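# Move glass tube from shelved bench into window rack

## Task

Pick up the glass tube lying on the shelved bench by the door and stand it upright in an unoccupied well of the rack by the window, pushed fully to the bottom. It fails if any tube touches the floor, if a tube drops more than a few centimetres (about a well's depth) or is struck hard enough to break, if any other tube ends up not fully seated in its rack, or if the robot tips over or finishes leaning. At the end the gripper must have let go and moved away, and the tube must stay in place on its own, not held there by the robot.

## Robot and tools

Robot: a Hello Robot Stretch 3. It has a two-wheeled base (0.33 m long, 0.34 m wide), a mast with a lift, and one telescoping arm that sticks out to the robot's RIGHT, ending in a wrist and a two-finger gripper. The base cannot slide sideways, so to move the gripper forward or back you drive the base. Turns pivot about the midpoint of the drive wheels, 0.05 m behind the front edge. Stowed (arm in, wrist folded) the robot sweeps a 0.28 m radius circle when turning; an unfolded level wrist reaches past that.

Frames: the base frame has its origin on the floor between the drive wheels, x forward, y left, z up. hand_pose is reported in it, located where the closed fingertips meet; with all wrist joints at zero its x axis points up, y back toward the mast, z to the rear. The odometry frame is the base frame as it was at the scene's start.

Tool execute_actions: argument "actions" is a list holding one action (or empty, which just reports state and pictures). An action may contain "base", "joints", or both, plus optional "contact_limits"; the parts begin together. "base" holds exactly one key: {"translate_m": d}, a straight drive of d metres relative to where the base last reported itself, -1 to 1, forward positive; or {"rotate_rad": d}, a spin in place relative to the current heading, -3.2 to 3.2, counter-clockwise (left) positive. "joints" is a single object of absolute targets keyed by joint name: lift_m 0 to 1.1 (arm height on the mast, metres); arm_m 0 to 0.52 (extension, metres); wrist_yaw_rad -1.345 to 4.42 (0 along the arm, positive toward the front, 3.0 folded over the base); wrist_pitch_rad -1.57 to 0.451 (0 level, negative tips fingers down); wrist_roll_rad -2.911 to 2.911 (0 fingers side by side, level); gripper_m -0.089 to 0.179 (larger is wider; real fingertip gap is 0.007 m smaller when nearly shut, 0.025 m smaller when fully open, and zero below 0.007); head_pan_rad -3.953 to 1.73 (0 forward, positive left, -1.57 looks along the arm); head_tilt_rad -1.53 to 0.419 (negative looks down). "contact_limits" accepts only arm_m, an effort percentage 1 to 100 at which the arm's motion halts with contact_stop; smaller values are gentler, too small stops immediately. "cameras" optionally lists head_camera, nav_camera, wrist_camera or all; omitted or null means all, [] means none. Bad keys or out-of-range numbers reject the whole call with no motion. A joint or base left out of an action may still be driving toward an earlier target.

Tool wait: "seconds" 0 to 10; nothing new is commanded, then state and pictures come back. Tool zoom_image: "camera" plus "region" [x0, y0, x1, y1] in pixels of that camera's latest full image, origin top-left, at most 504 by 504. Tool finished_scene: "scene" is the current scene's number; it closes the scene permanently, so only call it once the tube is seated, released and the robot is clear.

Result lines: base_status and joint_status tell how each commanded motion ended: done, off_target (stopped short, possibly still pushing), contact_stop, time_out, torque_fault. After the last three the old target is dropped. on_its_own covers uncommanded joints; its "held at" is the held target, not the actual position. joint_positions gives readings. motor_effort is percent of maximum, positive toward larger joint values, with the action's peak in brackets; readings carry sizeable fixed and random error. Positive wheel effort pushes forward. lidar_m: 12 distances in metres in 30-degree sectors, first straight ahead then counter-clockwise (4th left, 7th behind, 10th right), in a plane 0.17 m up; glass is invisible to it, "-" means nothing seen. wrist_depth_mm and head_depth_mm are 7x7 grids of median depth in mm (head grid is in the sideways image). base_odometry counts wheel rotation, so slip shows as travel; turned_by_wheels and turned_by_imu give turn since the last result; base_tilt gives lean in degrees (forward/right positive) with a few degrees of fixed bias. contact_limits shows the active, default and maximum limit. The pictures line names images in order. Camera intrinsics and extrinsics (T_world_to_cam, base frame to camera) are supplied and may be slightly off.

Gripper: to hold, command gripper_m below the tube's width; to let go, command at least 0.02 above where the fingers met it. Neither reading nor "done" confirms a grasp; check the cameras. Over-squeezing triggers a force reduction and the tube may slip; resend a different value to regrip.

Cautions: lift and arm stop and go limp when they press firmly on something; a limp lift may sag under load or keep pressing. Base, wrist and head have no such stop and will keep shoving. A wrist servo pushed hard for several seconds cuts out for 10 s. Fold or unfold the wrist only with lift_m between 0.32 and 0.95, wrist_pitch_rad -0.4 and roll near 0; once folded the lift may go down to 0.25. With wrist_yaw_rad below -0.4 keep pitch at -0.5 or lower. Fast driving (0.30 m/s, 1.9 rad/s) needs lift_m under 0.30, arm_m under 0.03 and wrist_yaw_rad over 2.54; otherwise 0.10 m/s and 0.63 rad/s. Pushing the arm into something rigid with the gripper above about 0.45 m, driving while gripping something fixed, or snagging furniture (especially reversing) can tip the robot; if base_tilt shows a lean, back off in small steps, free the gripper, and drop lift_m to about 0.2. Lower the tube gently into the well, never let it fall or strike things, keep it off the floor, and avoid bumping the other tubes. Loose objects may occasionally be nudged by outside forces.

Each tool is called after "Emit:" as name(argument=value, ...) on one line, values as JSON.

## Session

Emit:
execute_actions(actions=[])

Scene clock: 0.00 s.
base_odometry: x=+0.000 y=+0.000 heading=+0.000 (m, m, rad; odometry frame)
turned_by_wheels: +0.000 (rad since the last result)
turned_by_imu: +0.000 (rad since the last result)
base_tilt: forward=-0.6 right=+0.9 (deg)
lidar_m: 1.40 1.64 1.62 1.31 1.32 1.59 2.28 1.94 1.58 1.43 1.47 1.61
head_depth_mm: 1832 2222 2200 2170 2150 2138 2111 / 1824 2192 2164 2156 2136 2096 2087 / 1804 2143 2095 2118 2084 1395 2032 / 1787 2120 2051 2028 2023 1422 1995 / 1796 2061 2020 2015 1998 1329 1944 / 1764 2012 1988 1982 1964 1343 1928 / 1748 1973 1939 1916 1908 1262 1874
base_status: not commanded
joint_positions: lift_m=+0.458 arm_m=-0.001 wrist_yaw_rad=+3.002 wrist_pitch_rad=-0.346 wrist_roll_rad=+0.012 gripper_m=+0.037 head_pan_rad=+0.009 head_tilt_rad=+0.003
joint_status: not commanded
motor_effort: left_wheel=+0 right_wheel=+2 lift_m=+22 arm_m=-1 wrist_yaw_rad=+1 wrist_pitch_rad=+4 wrist_roll_rad=+0 gripper_m=+1 head_pan_rad=+0 head_tilt_rad=+1 (%)
hand_pose: x=+0.0112 y=+0.0865 z=+0.4868 quat_wxyz=(+0.171, +0.707, +0.072, +0.682) (m; base frame)
wrist_depth_mm: - - - - - - - / - - - - - - - / - - - - - - - / - - - - - - - / 915 940 - 920 956 913 928 / 775 777 - 768 - 763 760 / 663 671 - 669 660 652 666
pictures: head_camera (sideways: a quarter turn clockwise sets it upright), nav_camera (sideways: a quarter turn counterclockwise sets it upright), wrist_camera
camera_calibration (this result's frames):
head_camera: T_world_to_cam=[[0.0636176, 0.028573, -0.997565, 1.31496], [-0.0139006, 0.999518, 0.0277425, -0.0332572], [0.997878, 0.0121018, 0.0639841, -0.136906], [0, 0, 0, 1]] pos_world=[0.0524983, -0.00267429, 1.32144]
nav_camera: T_world_to_cam=[[0.00685712, -0.0263505, 0.999629, -1.25774], [0.0503526, -0.998376, -0.0266629, 0.0828996], [0.998708, 0.0505167, -0.00551917, -0.0425977], [0, 0, 0, 1]] pos_world=[0.0469929, 0.0517749, 1.25925]
wrist_camera: T_world_to_cam=[[0.99428, -0.106602, 0.00652373, -0.00399595], [-0.0490812, -0.510325, -0.85858, 0.492596], [0.0948553, 0.853349, -0.512639, 0.344086], [0, 0, 0, 1]] pos_world=[-0.00448805, -0.0426665, 0.599351]
Images, in order (width x height): head_camera 896x504, nav_camera 672x504, wrist_camera 644x364.

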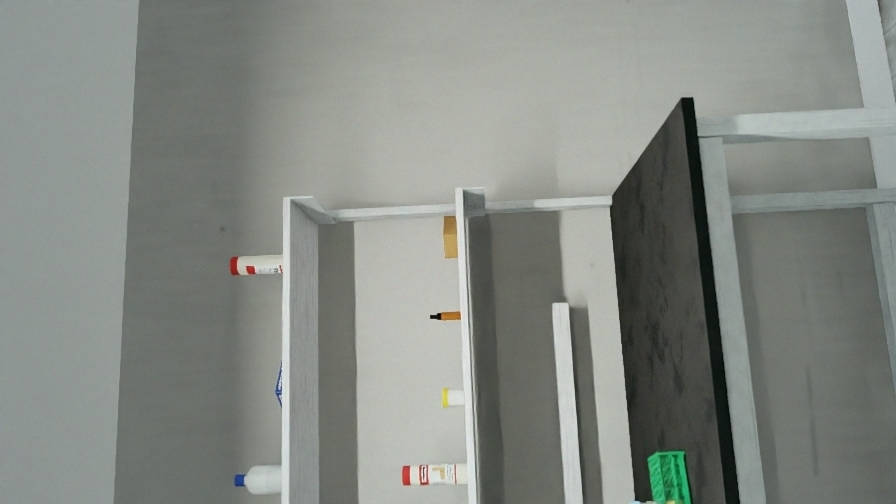

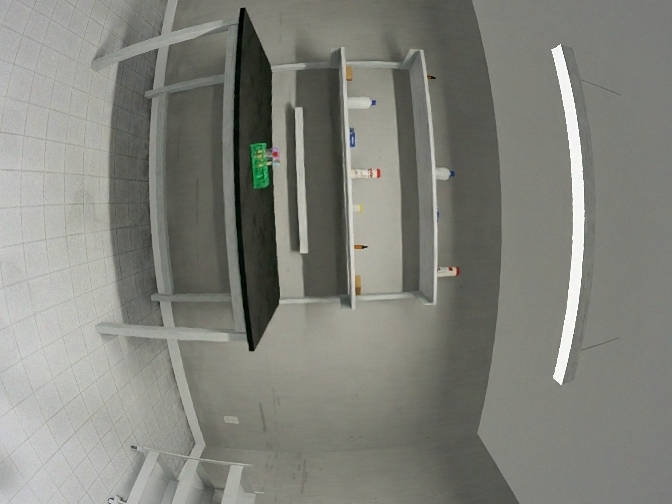

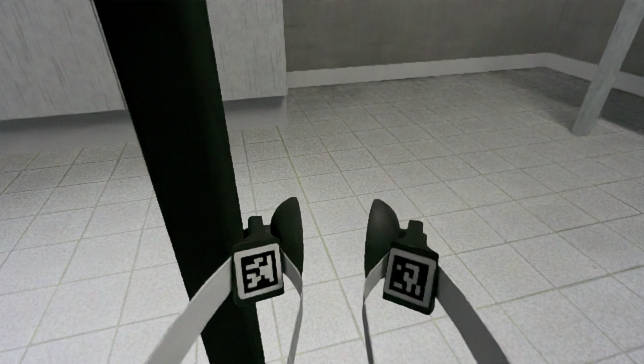

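Emit:
execute_actions(actions=[{"joints": {"head_pan_rad": -1.6, "head_tilt_rad": -0.3, "lift_m": 0.29, "wrist_pitch_rad": -0.4}}], cameras=["head_camera", "nav_camera"])

Scene clock: 4.97 s.
base_odometry: x=+0.000 y=+0.000 heading=+0.000 (m, m, rad; odometry frame)
turned_by_wheels: +0.000 (rad since the last result)
turned_by_imu: +0.001 (rad since the last result)
base_tilt: forward=-0.7 right=+0.9 (deg)
lidar_m: 1.41 1.64 1.62 1.31 1.31 1.59 2.27 1.94 1.58 1.43 1.46 1.62
head_depth_mm: 1353 1411 1488 1569 1647 1759 1578 / 1315 1385 1442 1528 1591 1700 1591 / 1305 1357 1415 1495 1550 1643 1593 / 1264 1319 1388 1444 1511 1593 1613 / 1233 1285 1355 1405 1474 1573 1613 / 1232 1624 1720 1830 1907 1958 1613 / 1559 1627 1695 1759 1834 1521 1555
base_status: not commanded
joint_positions: lift_m=+0.291 arm_m=-0.001 wrist_yaw_rad=+3.002 wrist_pitch_rad=-0.415 wrist_roll_rad=+0.012 gripper_m=+0.037 head_pan_rad=-1.593 head_tilt_rad=-0.296
joint_status: all done
motor_effort: left_wheel=+0(0) right_wheel=+0(1) lift_m=+11(19) arm_m=-1(1) wrist_yaw_rad=+1(1) wrist_pitch_rad=+3(5) wrist_roll_rad=+0(0) gripper_m=+0(1) head_pan_rad=-4(42) head_tilt_rad=-2(21) (%)
hand_pose: x=+0.0101 y=+0.0785 z=+0.3041 quat_wxyz=(+0.195, +0.704, +0.096, +0.676) (m; base frame)
wrist_depth_mm: - - - - - - - / - - - - - - - / 950 913 925 927 917 933 910 / 725 724 730 727 719 716 717 / 602 610 - 594 615 594 588 / 512 528 - 538 - 508 503 / 460 - - - 442 439 447
pictures: head_camera (sideways: a quarter turn clockwise sets it upright), nav_camera (sideways: a quarter turn counterclockwise sets it upright)
camera_calibration (this result's frames):
head_camera: T_world_to_cam=[[0.0331422, 0.231909, -0.972173, 1.2817], [0.999291, -0.0250989, 0.0280794, -0.0398654], [-0.0178886, -0.972414, -0.232576, 0.255346], [0, 0, 0, 1]] pos_world=[0.00192656, -0.049936, 1.30654]
nav_camera: T_world_to_cam=[[-0.0330225, -0.299904, 0.953398, -1.19692], [-0.999235, -0.010074, -0.037779, 0.103762], [0.0209346, -0.953916, -0.299342, 0.345832], [0, 0, 0, 1]] pos_world=[0.056917, -0.0280221, 1.24859]
Images, in order (width x height): head_camera 896x504, nav_camera 672x504.

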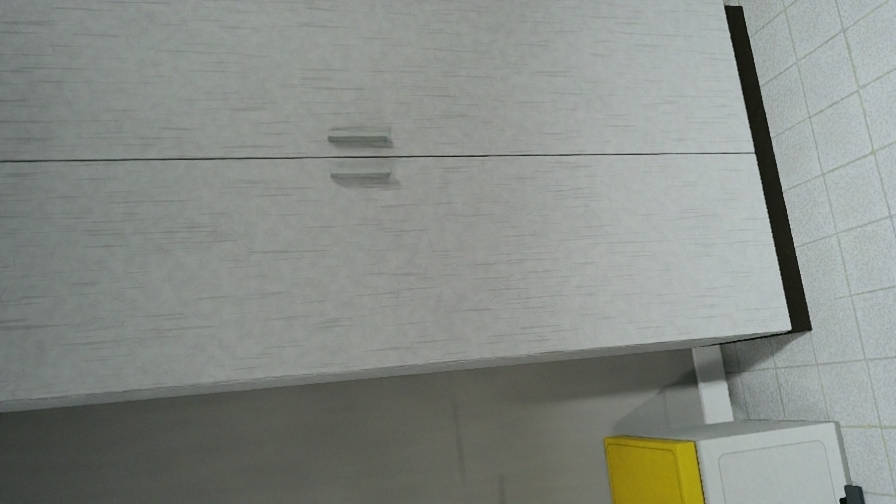

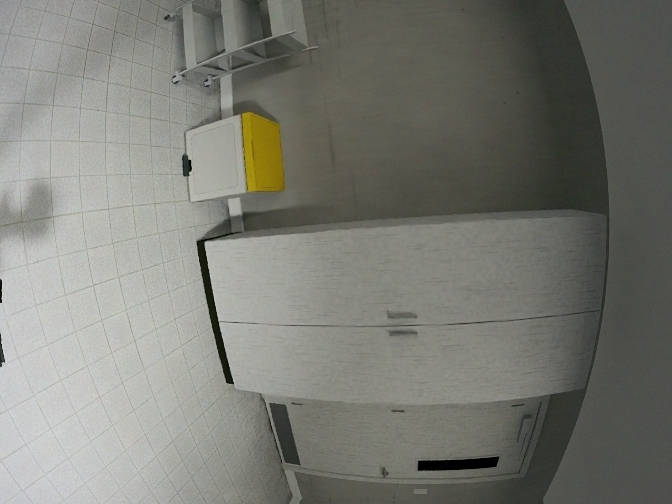

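The door is behind me on the right, so I'm turning the head to look at the rear of the room.

Emit:
execute_actions(actions=[{"joints": {"head_pan_rad": -3.0}}], cameras=["head_camera", "nav_camera"])

Scene clock: 7.83 s.
base_odometry: x=+0.000 y=+0.000 heading=+0.000 (m, m, rad; odometry frame)
turned_by_wheels: +0.000 (rad since the last result)
turned_by_imu: +0.001 (rad since the last result)
base_tilt: forward=-0.8 right=+0.8 (deg)
lidar_m: 1.41 1.64 1.62 1.31 1.31 1.59 2.27 1.94 1.58 1.43 1.46 1.62
head_depth_mm: 2393 2483 2604 2472 2711 2031 1570 / 2377 2491 2595 2266 2592 2054 1578 / 2354 2439 2578 2264 2687 2047 1588 / 2357 2428 2516 2372 2724 2098 1591 / 2324 2435 2535 2434 2740 2073 1608 / 2319 2411 2532 2217 2625 2037 1629 / 2268 2404 2518 2608 2702 2143 1630
base_status: not commanded
joint_positions: lift_m=+0.291 arm_m=-0.001 wrist_yaw_rad=+3.002 wrist_pitch_rad=-0.415 wrist_roll_rad=+0.012 gripper_m=+0.037 head_pan_rad=-2.993 head_tilt_rad=-0.296
joint_status: all done
motor_effort: left_wheel=+0(0) right_wheel=+1(1) lift_m=+11(10) arm_m=-1(1) wrist_yaw_rad=+0(0) wrist_pitch_rad=+4(3) wrist_roll_rad=+0(0) gripper_m=+0(0) head_pan_rad=-4(43) head_tilt_rad=-2(2) (%)
hand_pose: x=+0.0101 y=+0.0785 z=+0.3041 quat_wxyz=(+0.195, +0.704, +0.096, +0.676) (m; base frame)
wrist_depth_mm: - - - - - - - / - - - - - - - / 929 940 908 918 895 906 921 / 729 734 720 732 724 715 715 / 607 608 - 602 621 592 593 / 513 529 - 540 - 509 501 / 459 - - - 444 443 440
pictures: head_camera (sideways: a quarter turn clockwise sets it upright), nav_camera (sideways: a quarter turn counterclockwise sets it upright)
camera_calibration (this result's frames):
head_camera: T_world_to_cam=[[0.234329, 0.00679566, -0.972134, 1.28042], [0.145169, -0.989008, 0.0280789, -0.0346546], [-0.961257, -0.147704, -0.23274, 0.261314], [0, 0, 0, 1]] pos_world=[-0.0438193, -0.00437795, 1.30653]
nav_camera: T_world_to_cam=[[-0.301311, -0.0184743, 0.953347, -1.19522], [-0.179819, 0.982974, -0.0377844, 0.0987701], [-0.936417, -0.182815, -0.299503, 0.351881], [0, 0, 0, 1]] pos_world=[-0.0128649, -0.0548403, 1.24858]
Images, in order (width x height): head_camera 896x504, nav_camera 672x504.

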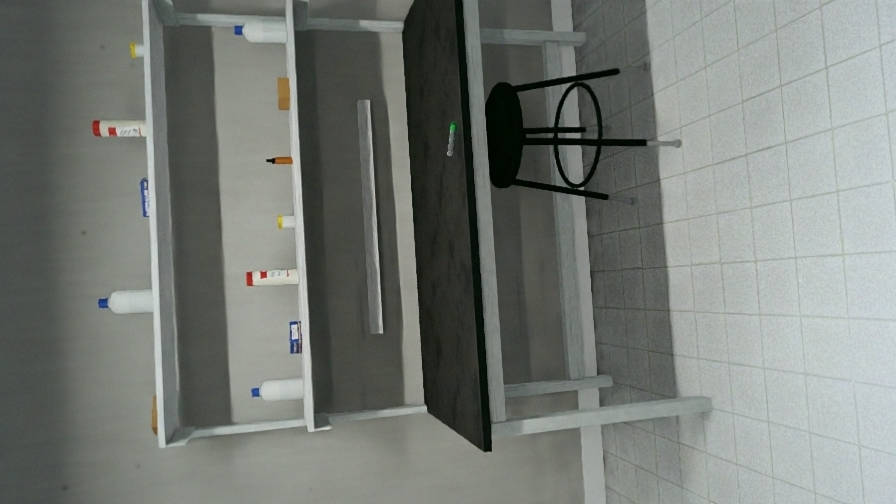

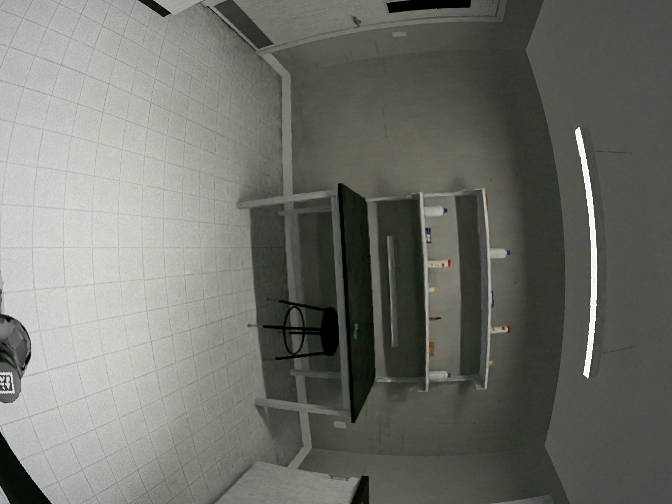

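Emit:
zoom_image(camera="head_camera", region=[400, 90, 520, 190])

Region (400, 90, 520, 190) of head_camera's 896x504 image, scaled by 4.200, with more detail than that image has.

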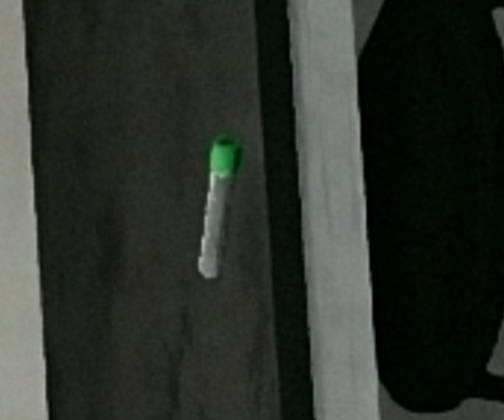

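Emit:
execute_actions(actions=[{"base": {"translate_m": -1.0}, "joints": {"head_pan_rad": 1.0, "head_tilt_rad": -0.25}}], cameras=["head_camera", "nav_camera"])

Scene clock: 73.70 s.
base_odometry: x=-1.000 y=+0.000 heading=+0.000 (m, m, rad; odometry frame)
turned_by_wheels: +0.000 (rad since the last result)
turned_by_imu: -0.002 (rad since the last result)
base_tilt: forward=-0.8 right=+0.9 (deg)
lidar_m: 2.41 2.43 1.25 1.12 1.13 1.23 1.02 1.09 1.10 1.61 1.62 2.00
head_depth_mm: 2904 3025 3182 3247 3047 2155 1632 / 2711 2797 2905 3114 2981 2118 1661 / 2429 2529 2564 2672 2730 2175 1638 / 2158 2243 2310 2327 1601 1667 1666 / 1605 1648 2105 1541 1443 1492 1572 / 1467 1504 1851 1515 1301 1353 1398 / 1361 1383 1769 1548 1212 1243 1267
base_status: done
joint_positions: lift_m=+0.291 arm_m=-0.001 wrist_yaw_rad=+3.002 wrist_pitch_rad=-0.415 wrist_roll_rad=+0.012 gripper_m=+0.037 head_pan_rad=+0.993 head_tilt_rad=-0.260
joint_status: all done
motor_effort: left_wheel=+0(5) right_wheel=+0(6) lift_m=+11(11) arm_m=-1(1) wrist_yaw_rad=+0(1) wrist_pitch_rad=+4(4) wrist_roll_rad=+0(0) gripper_m=+0(0) head_pan_rad=+3(41) head_tilt_rad=+4(9) (%)
hand_pose: x=+0.0101 y=+0.0785 z=+0.3040 quat_wxyz=(+0.195, +0.704, +0.096, +0.676) (m; base frame)
wrist_depth_mm: 954 - - - - - - / - - - - - - - / 926 913 924 920 898 912 898 / 720 725 721 722 734 723 712 / 608 594 - 594 612 593 591 / 517 529 - 545 - 511 502 / 457 - - - 446 443 444
pictures: head_camera (sideways: a quarter turn clockwise sets it upright), nav_camera (sideways: a quarter turn counterclockwise sets it upright)
camera_calibration (this result's frames):
head_camera: T_world_to_cam=[[-0.131399, -0.150265, -0.979875, 1.29278], [-0.83628, 0.547579, 0.0281717, -0.0287899], [0.532326, 0.823151, -0.197615, 0.206484], [0, 0, 0, 1]] pos_world=[0.0358767, 0.0400558, 1.30837]
nav_camera: T_world_to_cam=[[0.167506, 0.208621, 0.963545, -1.2114], [0.854963, -0.517396, -0.0366065, 0.0909261], [0.490898, 0.829927, -0.26503, 0.298308], [0, 0, 0, 1]] pos_world=[-0.0212597, 0.0521946, 1.24963]
Images, in order (width x height): head_camera 896x504, nav_camera 672x504.

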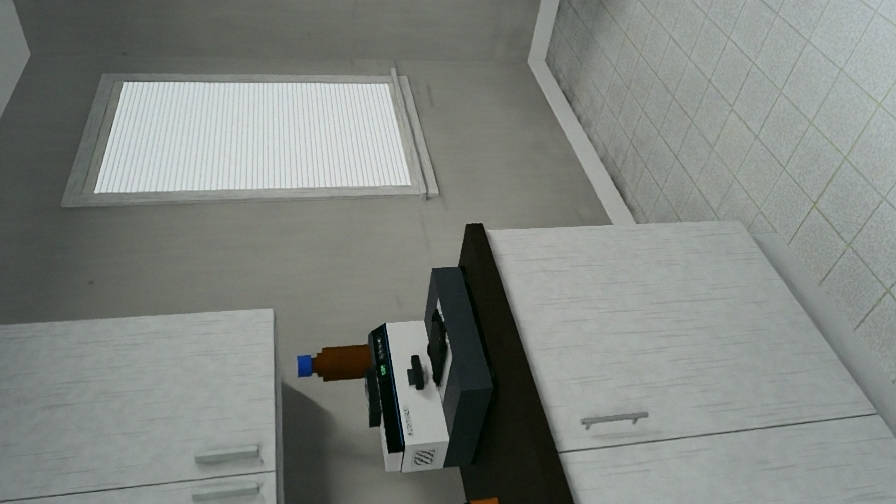

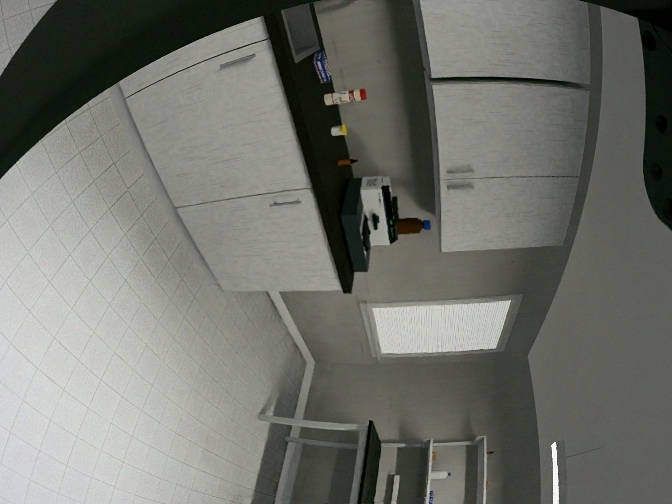

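Emit:
execute_actions(actions=[{"base": {"translate_m": -0.6}, "joints": {"lift_m": 0.62, "head_pan_rad": -3.2, "head_tilt_rad": -0.85}}], cameras=["head_camera", "nav_camera"])

Scene clock: 83.90 s.
base_odometry: x=-1.600 y=+0.000 heading=+0.000 (m, m, rad; odometry frame)
turned_by_wheels: +0.000 (rad since the last result)
turned_by_imu: +0.000 (rad since the last result)
base_tilt: forward=-0.6 right=+0.9 (deg)
lidar_m: 2.99 1.81 1.12 1.01 0.77 0.67 0.42 0.98 0.78 0.77 1.82 2.09
head_depth_mm: 1087 1115 870 709 628 1337 - / 1056 1124 872 716 616 1328 - / 999 1104 879 718 605 - - / 964 1091 883 724 608 1231 1132 / 943 1064 888 722 610 1228 1143 / 917 1049 891 725 613 562 1145 / 904 1026 895 729 617 552 1150
base_status: done
joint_positions: lift_m=+0.619 arm_m=-0.001 wrist_yaw_rad=+3.002 wrist_pitch_rad=-0.415 wrist_roll_rad=+0.012 gripper_m=+0.037 head_pan_rad=-3.193 head_tilt_rad=-0.840
joint_status: all done
motor_effort: left_wheel=+1(6) right_wheel=+0(6) lift_m=+32(33) arm_m=-1(1) wrist_yaw_rad=+0(1) wrist_pitch_rad=+4(4) wrist_roll_rad=+0(0) gripper_m=+1(0) head_pan_rad=-4(42) head_tilt_rad=-5(32) (%)
hand_pose: x=+0.0101 y=+0.0784 z=+0.6326 quat_wxyz=(+0.195, +0.704, +0.096, +0.676) (m; base frame)
wrist_depth_mm: - - 995 - - - - / 668 - - - - - - / - - - - - - - / - - - - - - - / - - - - - - - / 933 936 - 899 - 910 915 / 799 804 787 787 797 791 806
pictures: head_camera (sideways: a quarter turn clockwise sets it upright), nav_camera (sideways: a quarter turn counterclockwise sets it upright)
camera_calibration (this result's frames):
head_camera: T_world_to_cam=[[0.699533, -0.0640372, -0.711725, 0.937951], [-0.0684759, -0.9974, 0.0224378, -0.025989], [-0.711312, 0.03304, -0.7021, 0.870505], [0, 0, 0, 1]] pos_world=[-0.0387069, 0.0053808, 1.27933]
nav_camera: T_world_to_cam=[[-0.748018, 0.064911, 0.660497, -0.810652], [0.0433893, 0.997859, -0.0489269, 0.111883], [-0.662259, -0.0079397, -0.749233, 0.935328], [0, 0, 0, 1]] pos_world=[0.00819212, -0.0515975, 1.24169]
Images, in order (width x height): head_camera 896x504, nav_camera 672x504.

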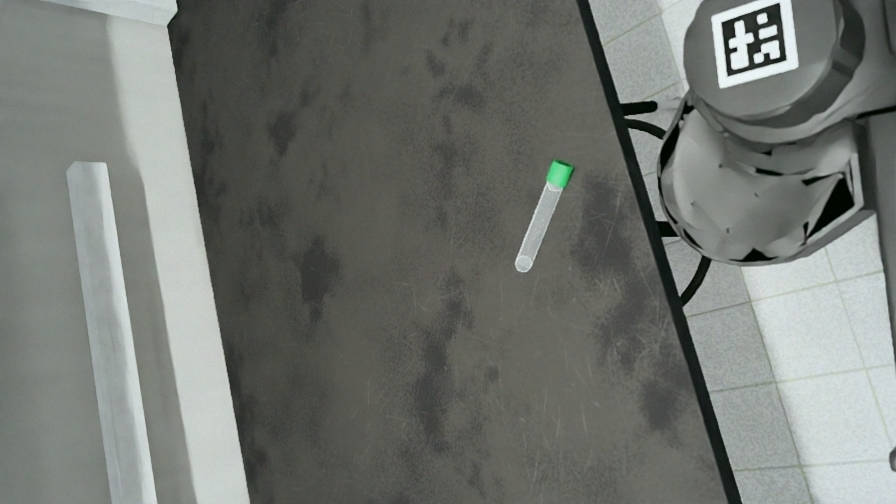

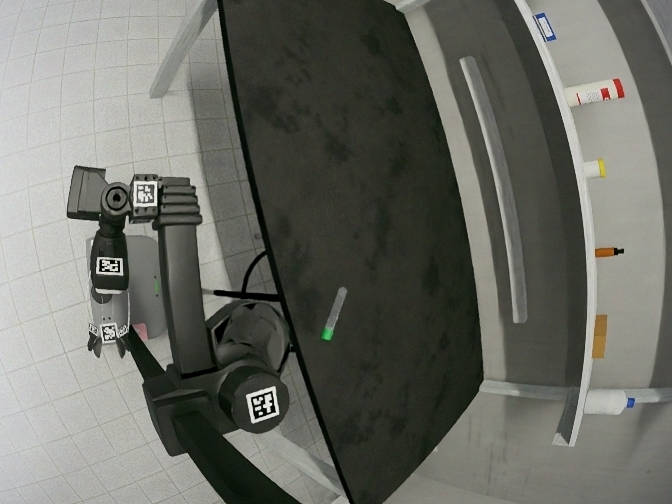

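Emit:
zoom_image(camera="head_camera", region=[490, 140, 670, 290])

Region (490, 140, 670, 290) of head_camera's 896x504 image, scaled by 2.800, with more detail than that image has.

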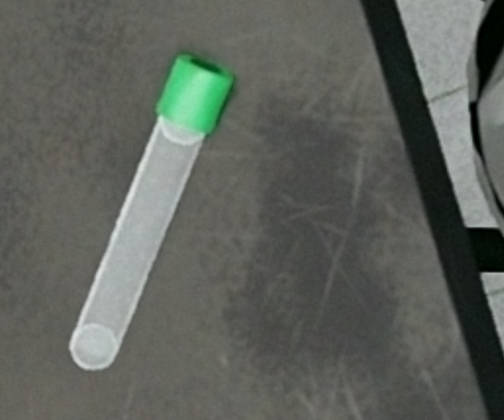

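Emit:
execute_actions(actions=[{"base": {"rotate_rad": -1.725}, "joints": {"lift_m": 0.95, "wrist_pitch_rad": -1.57, "gripper_m": 0.06, "head_pan_rad": -1.57, "head_tilt_rad": -0.9}}])

Scene clock: 116.03 s.
base_odometry: x=-1.600 y=+0.000 heading=-1.725 (m, m, rad; odometry frame)
turned_by_wheels: -1.725 (rad since the last result)
turned_by_imu: -1.705 (rad since the last result)
base_tilt: forward=-0.8 right=+0.8 (deg)
lidar_m: 0.77 1.82 1.91 2.95 3.56 1.24 1.02 0.79 0.67 0.42 0.67 1.08
head_depth_mm: 1193 1012 862 - - 1251 1116 / 1119 1019 840 - - 1257 1122 / 1097 1019 819 - - - - / 1047 1025 825 719 - - 1110 / 964 1039 825 725 - 1254 1129 / 928 1041 828 706 - 1233 1129 / 894 1007 833 694 594 547 1136
base_status: done
joint_positions: lift_m=+0.949 arm_m=-0.001 wrist_yaw_rad=+3.002 wrist_pitch_rad=-1.548 wrist_roll_rad=+0.012 gripper_m=+0.060 head_pan_rad=-1.577 head_tilt_rad=-0.889
joint_status: all done
joint sent to its limit — the command would take wrist_pitch_rad past its lower limit, so that joint was sent only as far as its limit.
motor_effort: left_wheel=+2(6) right_wheel=-3(6) lift_m=+33(33) arm_m=-1(1) wrist_yaw_rad=+1(1) wrist_pitch_rad=-1(3) wrist_roll_rad=+0(0) gripper_m=+0(86) head_pan_rad=+3(40) head_tilt_rad=-5(12) (%)
hand_pose: x=-0.0237 y=-0.1624 z=+0.8313 quat_wxyz=(+0.532, +0.541, +0.455, +0.466) (m; base frame)
wrist_depth_mm: 990 990 945 - 927 913 906 / - 986 978 - 971 962 941 / - - 991 - - 973 956 / - - - - - - - / - - - - - - - / - - - - - - 257 / - - - - 609 256 247
pictures: head_camera (sideways: a quarter turn clockwise sets it upright), nav_camera (sideways: a quarter turn counterclockwise sets it upright), wrist_camera
camera_calibration (this result's frames):
head_camera: T_world_to_cam=[[0.032516, 0.735861, -0.676352, 0.895924], [0.999471, -0.0243416, 0.0215669, -0.0313682], [-0.000593267, -0.676695, -0.736263, 0.9106], [0, 0, 0, 1]] pos_world=[0.00276, -0.0438392, 1.27708]
nav_camera: T_world_to_cam=[[-0.0311786, -0.781758, 0.622802, -0.76591], [-0.998786, 0.000592718, -0.0492569, 0.118667], [0.0381378, -0.623582, -0.780827, 0.972138], [0, 0, 0, 1]] pos_world=[0.0575679, 0.00738143, 1.24193]
wrist_camera: T_world_to_cam=[[0.992102, -0.122276, -0.0279837, 0.0280358], [-0.115879, -0.978823, 0.16875, -0.272008], [-0.0480252, -0.164175, -0.985261, 0.960672], [0, 0, 0, 1]] pos_world=[-0.013198, -0.105102, 0.993199]
Images, in order (width x height): head_camera 896x504, nav_camera 672x504, wrist_camera 644x364.

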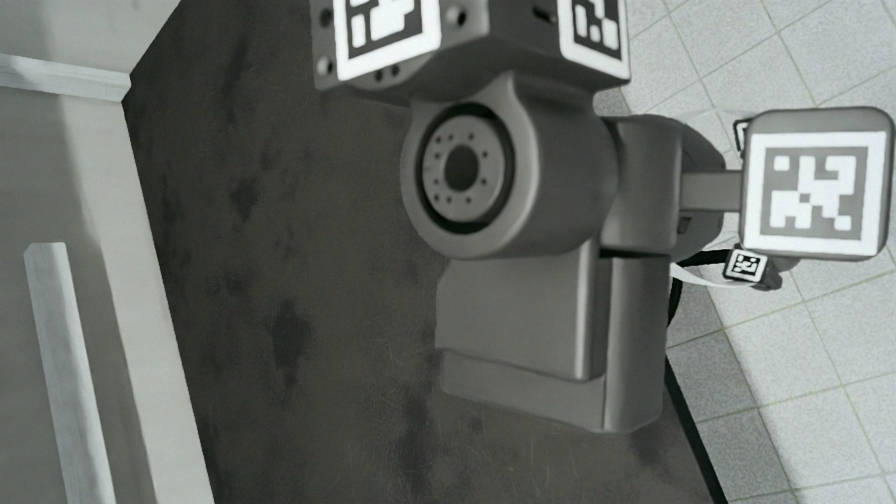

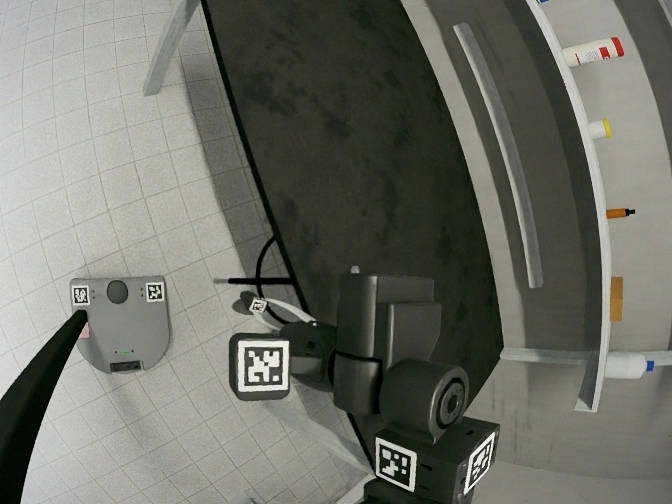

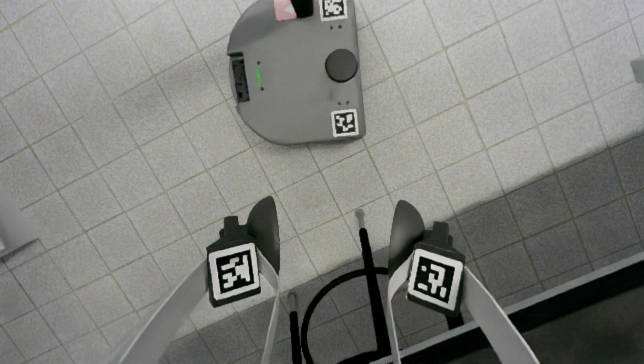

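Emit:
execute_actions(actions=[{"joints": {"arm_m": 0.252, "wrist_yaw_rad": 4.28}}])

Scene clock: 122.40 s.
base_odometry: x=-1.600 y=+0.000 heading=-1.725 (m, m, rad; odometry frame)
turned_by_wheels: +0.000 (rad since the last result)
turned_by_imu: +0.001 (rad since the last result)
base_tilt: forward=-0.7 right=+0.8 (deg)
lidar_m: 0.77 1.82 1.92 2.94 3.54 1.23 1.02 0.79 0.67 0.42 0.67 1.08
head_depth_mm: 1145 - 784 680 1407 1252 1118 / - 987 814 680 1348 1258 1118 / - 966 866 684 611 1259 1123 / 997 - - 669 600 1247 1125 / 962 - 783 687 588 1249 1127 / 930 1043 831 692 591 1227 1129 / 895 1011 836 694 596 549 1141
base_status: not commanded
joint_positions: lift_m=+0.949 arm_m=+0.252 wrist_yaw_rad=+4.278 wrist_pitch_rad=-1.549 wrist_roll_rad=+0.012 gripper_m=+0.060 head_pan_rad=-1.577 head_tilt_rad=-0.889
joint_status: all done
motor_effort: left_wheel=+2(2) right_wheel=-3(2) lift_m=+32(33) arm_m=+4(3) wrist_yaw_rad=+2(0) wrist_pitch_rad=-2(2) wrist_roll_rad=+0(0) gripper_m=+1(0) head_pan_rad=+2(2) head_tilt_rad=-4(5) (%)
hand_pose: x=-0.0045 y=-0.4042 z=+0.8313 quat_wxyz=(+0.149, +0.164, +0.688, +0.691) (m; base frame)
wrist_depth_mm: 221 220 217 216 944 - 922 / 227 226 223 220 219 964 966 / 235 233 229 227 225 957 964 / 243 240 237 233 230 991 990 / 249 246 244 242 238 236 - / 258 255 254 247 248 242 - / 267 265 260 259 255 251 249
pictures: head_camera (sideways: a quarter turn clockwise sets it upright), nav_camera (sideways: a quarter turn counterclockwise sets it upright), wrist_camera
camera_calibration (this result's frames):
head_camera: T_world_to_cam=[[0.0325165, 0.735905, -0.676304, 0.895861], [0.999471, -0.0243433, 0.0215657, -0.0313667], [-0.000593215, -0.676647, -0.736307, 0.910658], [0, 0, 0, 1]] pos_world=[0.00276, -0.0438376, 1.27707]
nav_camera: T_world_to_cam=[[-0.0311791, -0.781798, 0.622751, -0.765844], [-0.998786, 0.000596301, -0.0492573, 0.118668], [0.0381379, -0.623531, -0.780868, 0.972191], [0, 0, 0, 1]] pos_world=[0.057568, 0.00738534, 1.24193]
wrist_camera: T_world_to_cam=[[0.405135, 0.913828, -0.0279876, 0.395558], [0.902948, -0.395136, 0.168975, -0.266109], [0.143356, -0.0937292, -0.985223, 0.951209], [0, 0, 0, 1]] pos_world=[-0.0563332, -0.377465, 0.99319]
Images, in order (width x height): head_camera 896x504, nav_camera 672x504, wrist_camera 644x364.

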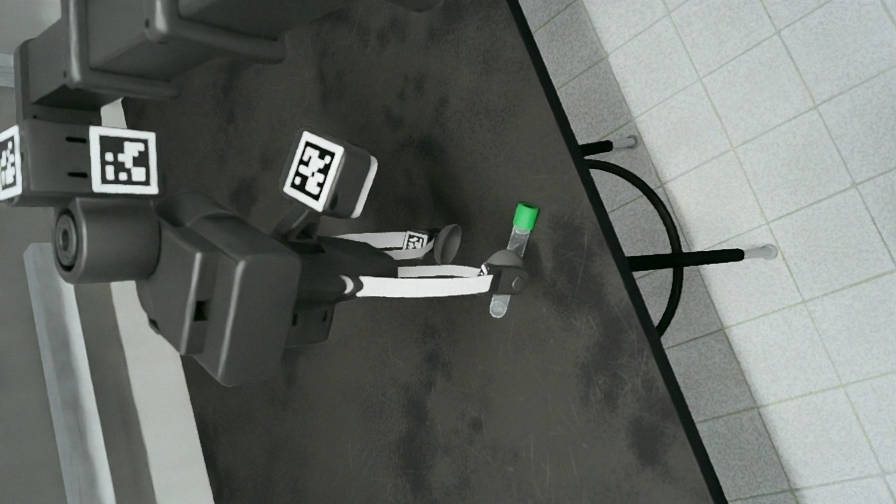

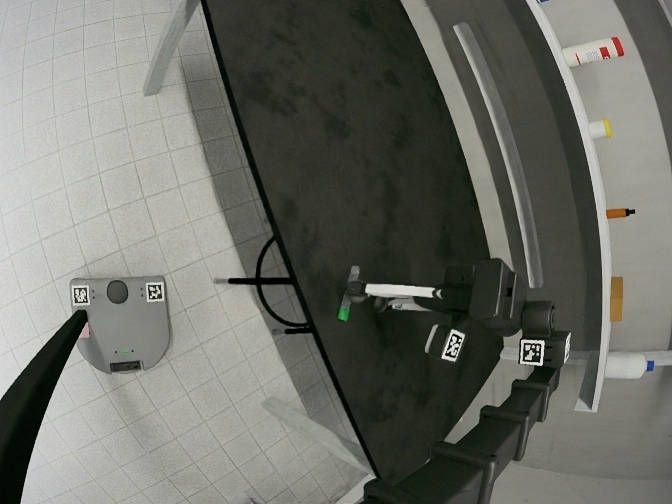

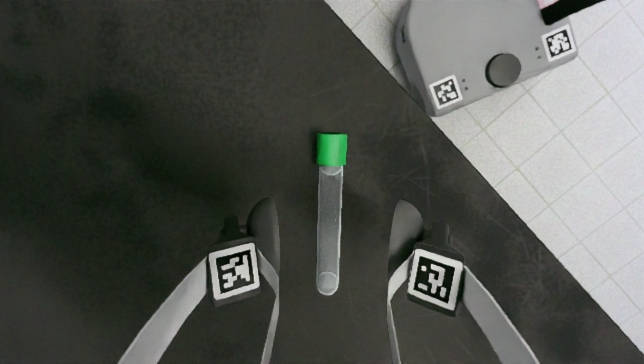

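Emit:
execute_actions(actions=[{"base": {"translate_m": -0.009}, "joints": {"lift_m": 0.905, "gripper_m": 0.048}}], cameras=["head_camera", "wrist_camera"])

Scene clock: 140.43 s.
base_odometry: x=-1.599 y=+0.009 heading=-1.725 (m, m, rad; odometry frame)
turned_by_wheels: +0.000 (rad since the last result)
turned_by_imu: +0.001 (rad since the last result)
base_tilt: forward=-0.7 right=+0.9 (deg)
lidar_m: 0.78 1.83 1.92 2.94 3.56 1.23 1.01 1.00 0.66 0.42 0.68 1.08
head_depth_mm: 1199 - - 676 1398 1257 1113 / 1103 - 815 679 1345 1256 1117 / 1071 - 841 667 622 1266 1125 / 1049 - - 665 586 1238 1124 / 964 1071 - 687 588 1250 1130 / 933 1040 832 691 590 1234 1132 / 896 1007 833 695 593 548 1133
base_status: done
joint_positions: lift_m=+0.906 arm_m=+0.252 wrist_yaw_rad=+4.278 wrist_pitch_rad=-1.549 wrist_roll_rad=+0.012 gripper_m=+0.048 head_pan_rad=-1.577 head_tilt_rad=-0.889
joint_status: all done
motor_effort: left_wheel=+2(3) right_wheel=-2(8) lift_m=+11(28) arm_m=+4(4) wrist_yaw_rad=+1(2) wrist_pitch_rad=-2(2) wrist_roll_rad=+0(0) gripper_m=+0(59) head_pan_rad=+3(2) head_tilt_rad=-5(5) (%)
hand_pose: x=-0.0045 y=-0.4042 z=+0.7877 quat_wxyz=(+0.149, +0.164, +0.688, +0.691) (m; base frame)
wrist_depth_mm: 179 177 175 174 898 - 888 / 184 182 180 178 178 931 903 / 190 188 185 184 181 935 923 / 195 193 191 188 187 953 963 / 201 199 197 194 192 191 967 / 208 206 206 201 200 196 974 / 216 213 210 207 205 201 200
pictures: head_camera (sideways: a quarter turn clockwise sets it upright), wrist_camera
camera_calibration (this result's frames):
head_camera: T_world_to_cam=[[0.0324937, 0.735906, -0.676304, 0.895861], [0.999472, -0.0243124, 0.0215657, -0.0313667], [-0.000572243, -0.676647, -0.736307, 0.910658], [0, 0, 0, 1]] pos_world=[0.00276135, -0.0438377, 1.27707]
wrist_camera: T_world_to_cam=[[0.405142, 0.913825, -0.0279922, 0.394347], [0.902907, -0.395118, 0.169239, -0.259008], [0.143594, -0.0938402, -0.985177, 0.908135], [0, 0, 0, 1]] pos_world=[-0.0563102, -0.377483, 0.949547]
Images, in order (width x height): head_camera 896x504, wrist_camera 644x364.

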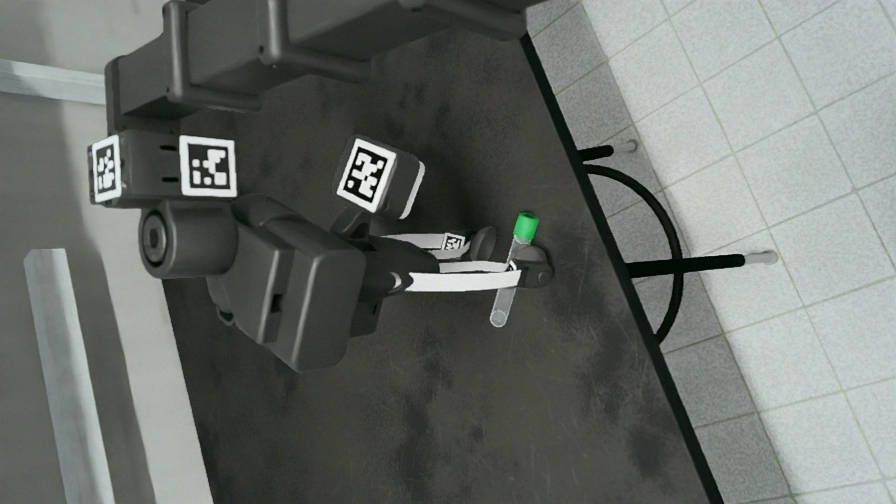

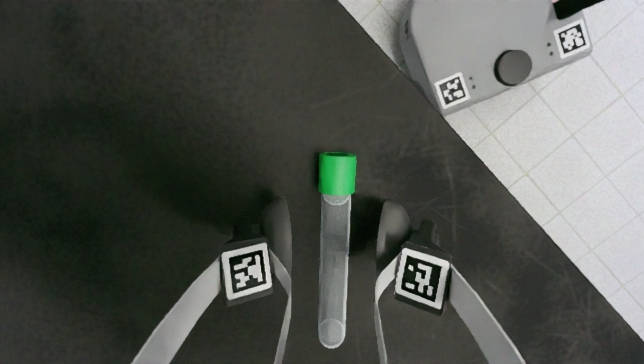

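Emit:
execute_actions(actions=[{"joints": {"lift_m": 0.8995, "gripper_m": 0.036}}], cameras=["head_camera", "wrist_camera"])

Scene clock: 144.30 s.
base_odometry: x=-1.599 y=+0.009 heading=-1.725 (m, m, rad; odometry frame)
turned_by_wheels: +0.000 (rad since the last result)
turned_by_imu: +0.001 (rad since the last result)
base_tilt: forward=-0.6 right=+0.8 (deg)
lidar_m: 0.78 1.83 1.92 2.94 3.57 1.23 1.01 1.00 0.66 0.42 0.68 1.09
head_depth_mm: 1197 1319 - 675 1403 1253 1118 / 1102 - 815 679 1363 1256 1120 / 1071 - 840 667 623 1264 1119 / 1049 1123 - - 587 1249 1125 / 966 1054 - 688 590 1237 1131 / 931 1040 833 692 591 1223 1124 / 894 1009 832 692 591 548 1136
base_status: not commanded
joint_positions: lift_m=+0.900 arm_m=+0.252 wrist_yaw_rad=+4.278 wrist_pitch_rad=-1.549 wrist_roll_rad=+0.012 gripper_m=+0.036 head_pan_rad=-1.577 head_tilt_rad=-0.889
joint_status: all done
motor_effort: left_wheel=+2(2) right_wheel=-2(2) lift_m=+10(11) arm_m=+3(3) wrist_yaw_rad=+2(2) wrist_pitch_rad=-2(2) wrist_roll_rad=+0(0) gripper_m=+1(61) head_pan_rad=+3(2) head_tilt_rad=-5(5) (%)
hand_pose: x=-0.0045 y=-0.4042 z=+0.7822 quat_wxyz=(+0.149, +0.164, +0.688, +0.691) (m; base frame)
wrist_depth_mm: 174 172 170 168 882 - 859 / 179 177 175 172 172 904 897 / 184 182 180 178 176 913 938 / 190 188 186 181 181 919 950 / 196 194 191 189 186 185 964 / 203 199 199 194 - 190 992 / 209 206 205 201 200 195 194
pictures: head_camera (sideways: a quarter turn clockwise sets it upright), wrist_camera
camera_calibration (this result's frames):
head_camera: T_world_to_cam=[[0.0324939, 0.735906, -0.676304, 0.895861], [0.999472, -0.0243126, 0.0215657, -0.0313667], [-0.000572405, -0.676647, -0.736307, 0.910658], [0, 0, 0, 1]] pos_world=[0.00276134, -0.0438377, 1.27707]
wrist_camera: T_world_to_cam=[[0.405142, 0.913825, -0.0279922, 0.394193], [0.902907, -0.395118, 0.169239, -0.258075], [0.143594, -0.0938402, -0.985177, 0.902706], [0, 0, 0, 1]] pos_world=[-0.0563102, -0.377484, 0.944037]
Images, in order (width x height): head_camera 896x504, wrist_camera 644x364.

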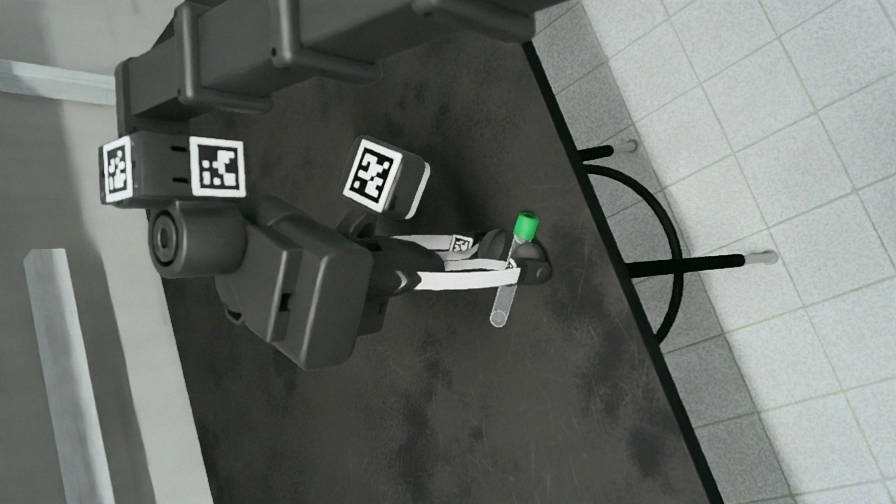

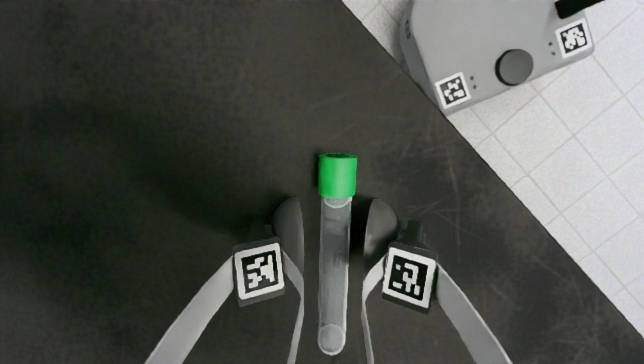

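Emit:
execute_actions(actions=[{"joints": {"lift_m": 0.8965, "gripper_m": 0.03}}], cameras=["wrist_camera"])

Scene clock: 146.57 s.
base_odometry: x=-1.599 y=+0.009 heading=-1.725 (m, m, rad; odometry frame)
turned_by_wheels: +0.000 (rad since the last result)
turned_by_imu: +0.000 (rad since the last result)
base_tilt: forward=-0.8 right=+0.8 (deg)
lidar_m: 0.78 1.83 1.92 2.95 3.56 1.23 1.01 1.00 0.67 0.42 0.68 1.08
head_depth_mm: 1200 1323 - 662 1405 1255 1112 / 1112 - 813 680 1360 1258 1116 / 1093 - 841 666 624 1259 1119 / 1047 1128 - - 587 1244 1121 / 967 1057 - 688 590 1243 1125 / 932 1038 834 691 593 1227 1131 / 904 1010 830 695 595 548 1132
base_status: not commanded
joint_positions: lift_m=+0.898 arm_m=+0.252 wrist_yaw_rad=+4.278 wrist_pitch_rad=-1.549 wrist_roll_rad=+0.012 gripper_m=+0.030 head_pan_rad=-1.577 head_tilt_rad=-0.889
joint_status: lift_m contact_stop (moved -0.002 of -0.004); the others done
on_its_own: lift_m is slack since a contact_stop, until your next command for it
motor_effort: left_wheel=+1(2) right_wheel=-1(2) lift_m=+22(22) arm_m=+4(4) wrist_yaw_rad=+2(2) wrist_pitch_rad=-2(1) wrist_roll_rad=+0(0) gripper_m=-3(37) head_pan_rad=+3(3) head_tilt_rad=-5(5) (%)
hand_pose: x=-0.0044 y=-0.4042 z=+0.7797 quat_wxyz=(+0.150, +0.164, +0.688, +0.691) (m; base frame)
wrist_depth_mm: 172 170 168 167 890 - 875 / 177 175 173 171 171 915 896 / 182 181 178 176 175 935 918 / 188 185 183 180 179 180 946 / 194 192 191 186 183 183 973 / 201 199 197 193 - 188 189 / 209 205 203 200 197 194 192
pictures: wrist_camera
camera_calibration (this result's frames):
wrist_camera: T_world_to_cam=[[0.405149, 0.913822, -0.0279954, 0.394126], [0.902877, -0.395106, 0.169421, -0.257838], [0.14376, -0.0939173, -0.985146, 0.900185], [0, 0, 0, 1]] pos_world=[-0.0562942, -0.377491, 0.941531]
Images, in order (width x height): wrist_camera 644x364.

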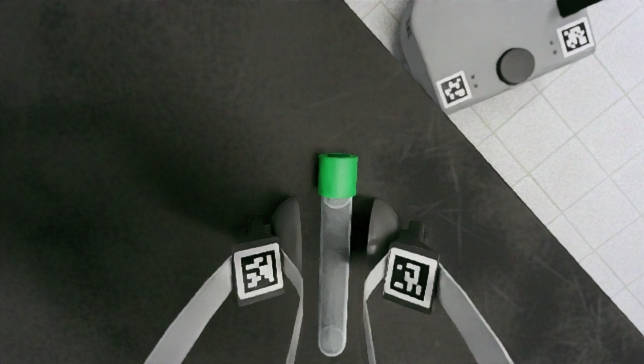

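Emit:
execute_actions(actions=[{"joints": {"lift_m": 0.9012}}], cameras=["wrist_camera"])

Scene clock: 150.43 s.
base_odometry: x=-1.599 y=+0.009 heading=-1.725 (m, m, rad; odometry frame)
turned_by_wheels: +0.000 (rad since the last result)
turned_by_imu: +0.001 (rad since the last result)
base_tilt: forward=-0.6 right=+0.8 (deg)
lidar_m: 0.78 1.83 1.92 2.95 3.57 1.23 1.01 1.00 0.66 0.42 0.68 1.08
head_depth_mm: 1200 - - 678 1402 1264 1113 / 1099 - 809 679 1348 1261 1120 / 1074 - 845 666 623 1256 1122 / 1052 1126 - - 588 1233 1126 / 962 1050 - 686 589 1255 1129 / 931 1041 832 690 590 1220 1129 / 895 1009 834 695 594 547 1142
base_status: not commanded
joint_positions: lift_m=+0.901 arm_m=+0.252 wrist_yaw_rad=+4.278 wrist_pitch_rad=-1.549 wrist_roll_rad=+0.012 gripper_m=+0.030 head_pan_rad=-1.577 head_tilt_rad=-0.889
joint_status: all done
motor_effort: left_wheel=+2(2) right_wheel=-1(2) lift_m=+32(32) arm_m=+3(4) wrist_yaw_rad=+2(2) wrist_pitch_rad=-1(2) wrist_roll_rad=+0(0) gripper_m=+0(3) head_pan_rad=+2(3) head_tilt_rad=-5(5) (%)
hand_pose: x=-0.0044 y=-0.4042 z=+0.7825 quat_wxyz=(+0.150, +0.164, +0.688, +0.691) (m; base frame)
wrist_depth_mm: 174 172 170 169 881 - 878 / 179 177 175 173 173 914 902 / 185 182 180 178 176 929 929 / 190 188 185 182 182 938 940 / 197 194 191 188 186 185 970 / 202 200 198 196 - 190 994 / 210 207 204 201 199 196 195
pictures: wrist_camera
camera_calibration (this result's frames):
wrist_camera: T_world_to_cam=[[0.405147, 0.913823, -0.0279955, 0.394213], [0.902878, -0.395104, 0.169422, -0.258324], [0.143761, -0.0939175, -0.985146, 0.902995], [0, 0, 0, 1]] pos_world=[-0.0562941, -0.377499, 0.944384]
Images, in order (width x height): wrist_camera 644x364.

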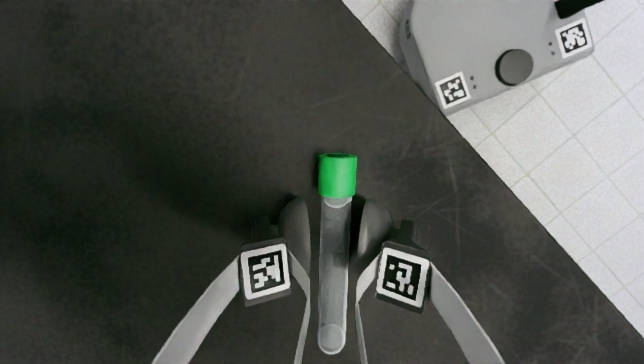

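The pads are just off the table and centred on the tube, so I'm closing the gripper.

Emit:
execute_actions(actions=[{"joints": {"gripper_m": -0.005}}], cameras=["wrist_camera"])

Scene clock: 152.73 s.
base_odometry: x=-1.599 y=+0.009 heading=-1.725 (m, m, rad; odometry frame)
turned_by_wheels: +0.000 (rad since the last result)
turned_by_imu: +0.001 (rad since the last result)
base_tilt: forward=-0.6 right=+0.9 (deg)
lidar_m: 0.78 1.83 1.92 2.95 3.56 1.23 1.01 1.00 0.66 0.42 0.68 1.08
head_depth_mm: 1195 - - 678 1404 1247 1114 / 1097 - 816 678 1362 1262 1118 / 1066 - 840 669 622 1264 1132 / 1052 1124 - 684 599 1244 1134 / 965 1053 - 690 588 1253 1126 / 932 1035 834 689 592 1227 1124 / 896 1011 832 695 594 548 1133
base_status: not commanded
joint_positions: lift_m=+0.901 arm_m=+0.252 wrist_yaw_rad=+4.278 wrist_pitch_rad=-1.549 wrist_roll_rad=+0.012 gripper_m=-0.005 head_pan_rad=-1.577 head_tilt_rad=-0.889
joint_status: all done
motor_effort: left_wheel=+2(1) right_wheel=-2(2) lift_m=+30(32) arm_m=+3(3) wrist_yaw_rad=+2(2) wrist_pitch_rad=-2(1) wrist_roll_rad=+0(0) gripper_m=-6(92) head_pan_rad=+3(3) head_tilt_rad=-4(6) (%)
hand_pose: x=-0.0044 y=-0.4042 z=+0.7826 quat_wxyz=(+0.150, +0.164, +0.688, +0.691) (m; base frame)
wrist_depth_mm: 174 173 171 169 875 - 857 / 179 177 175 173 173 898 892 / 185 183 180 178 177 938 917 / 190 188 187 182 181 959 946 / 196 194 193 - 186 184 966 / 203 200 199 196 192 191 982 / 211 207 204 201 201 196 195
pictures: wrist_camera
camera_calibration (this result's frames):
wrist_camera: T_world_to_cam=[[0.405146, 0.913823, -0.0279955, 0.394216], [0.902879, -0.395103, 0.169422, -0.258339], [0.143761, -0.0939172, -0.985146, 0.903082], [0, 0, 0, 1]] pos_world=[-0.0562941, -0.377499, 0.944472]
Images, in order (width x height): wrist_camera 644x364.

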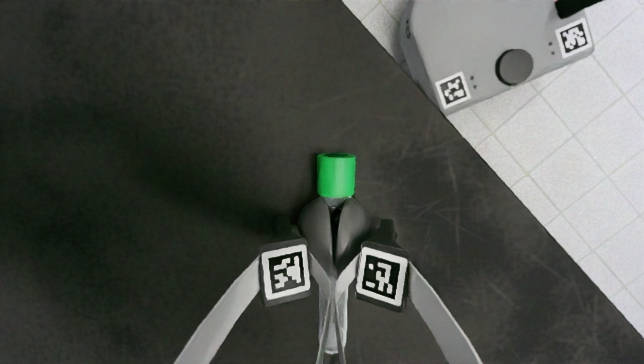

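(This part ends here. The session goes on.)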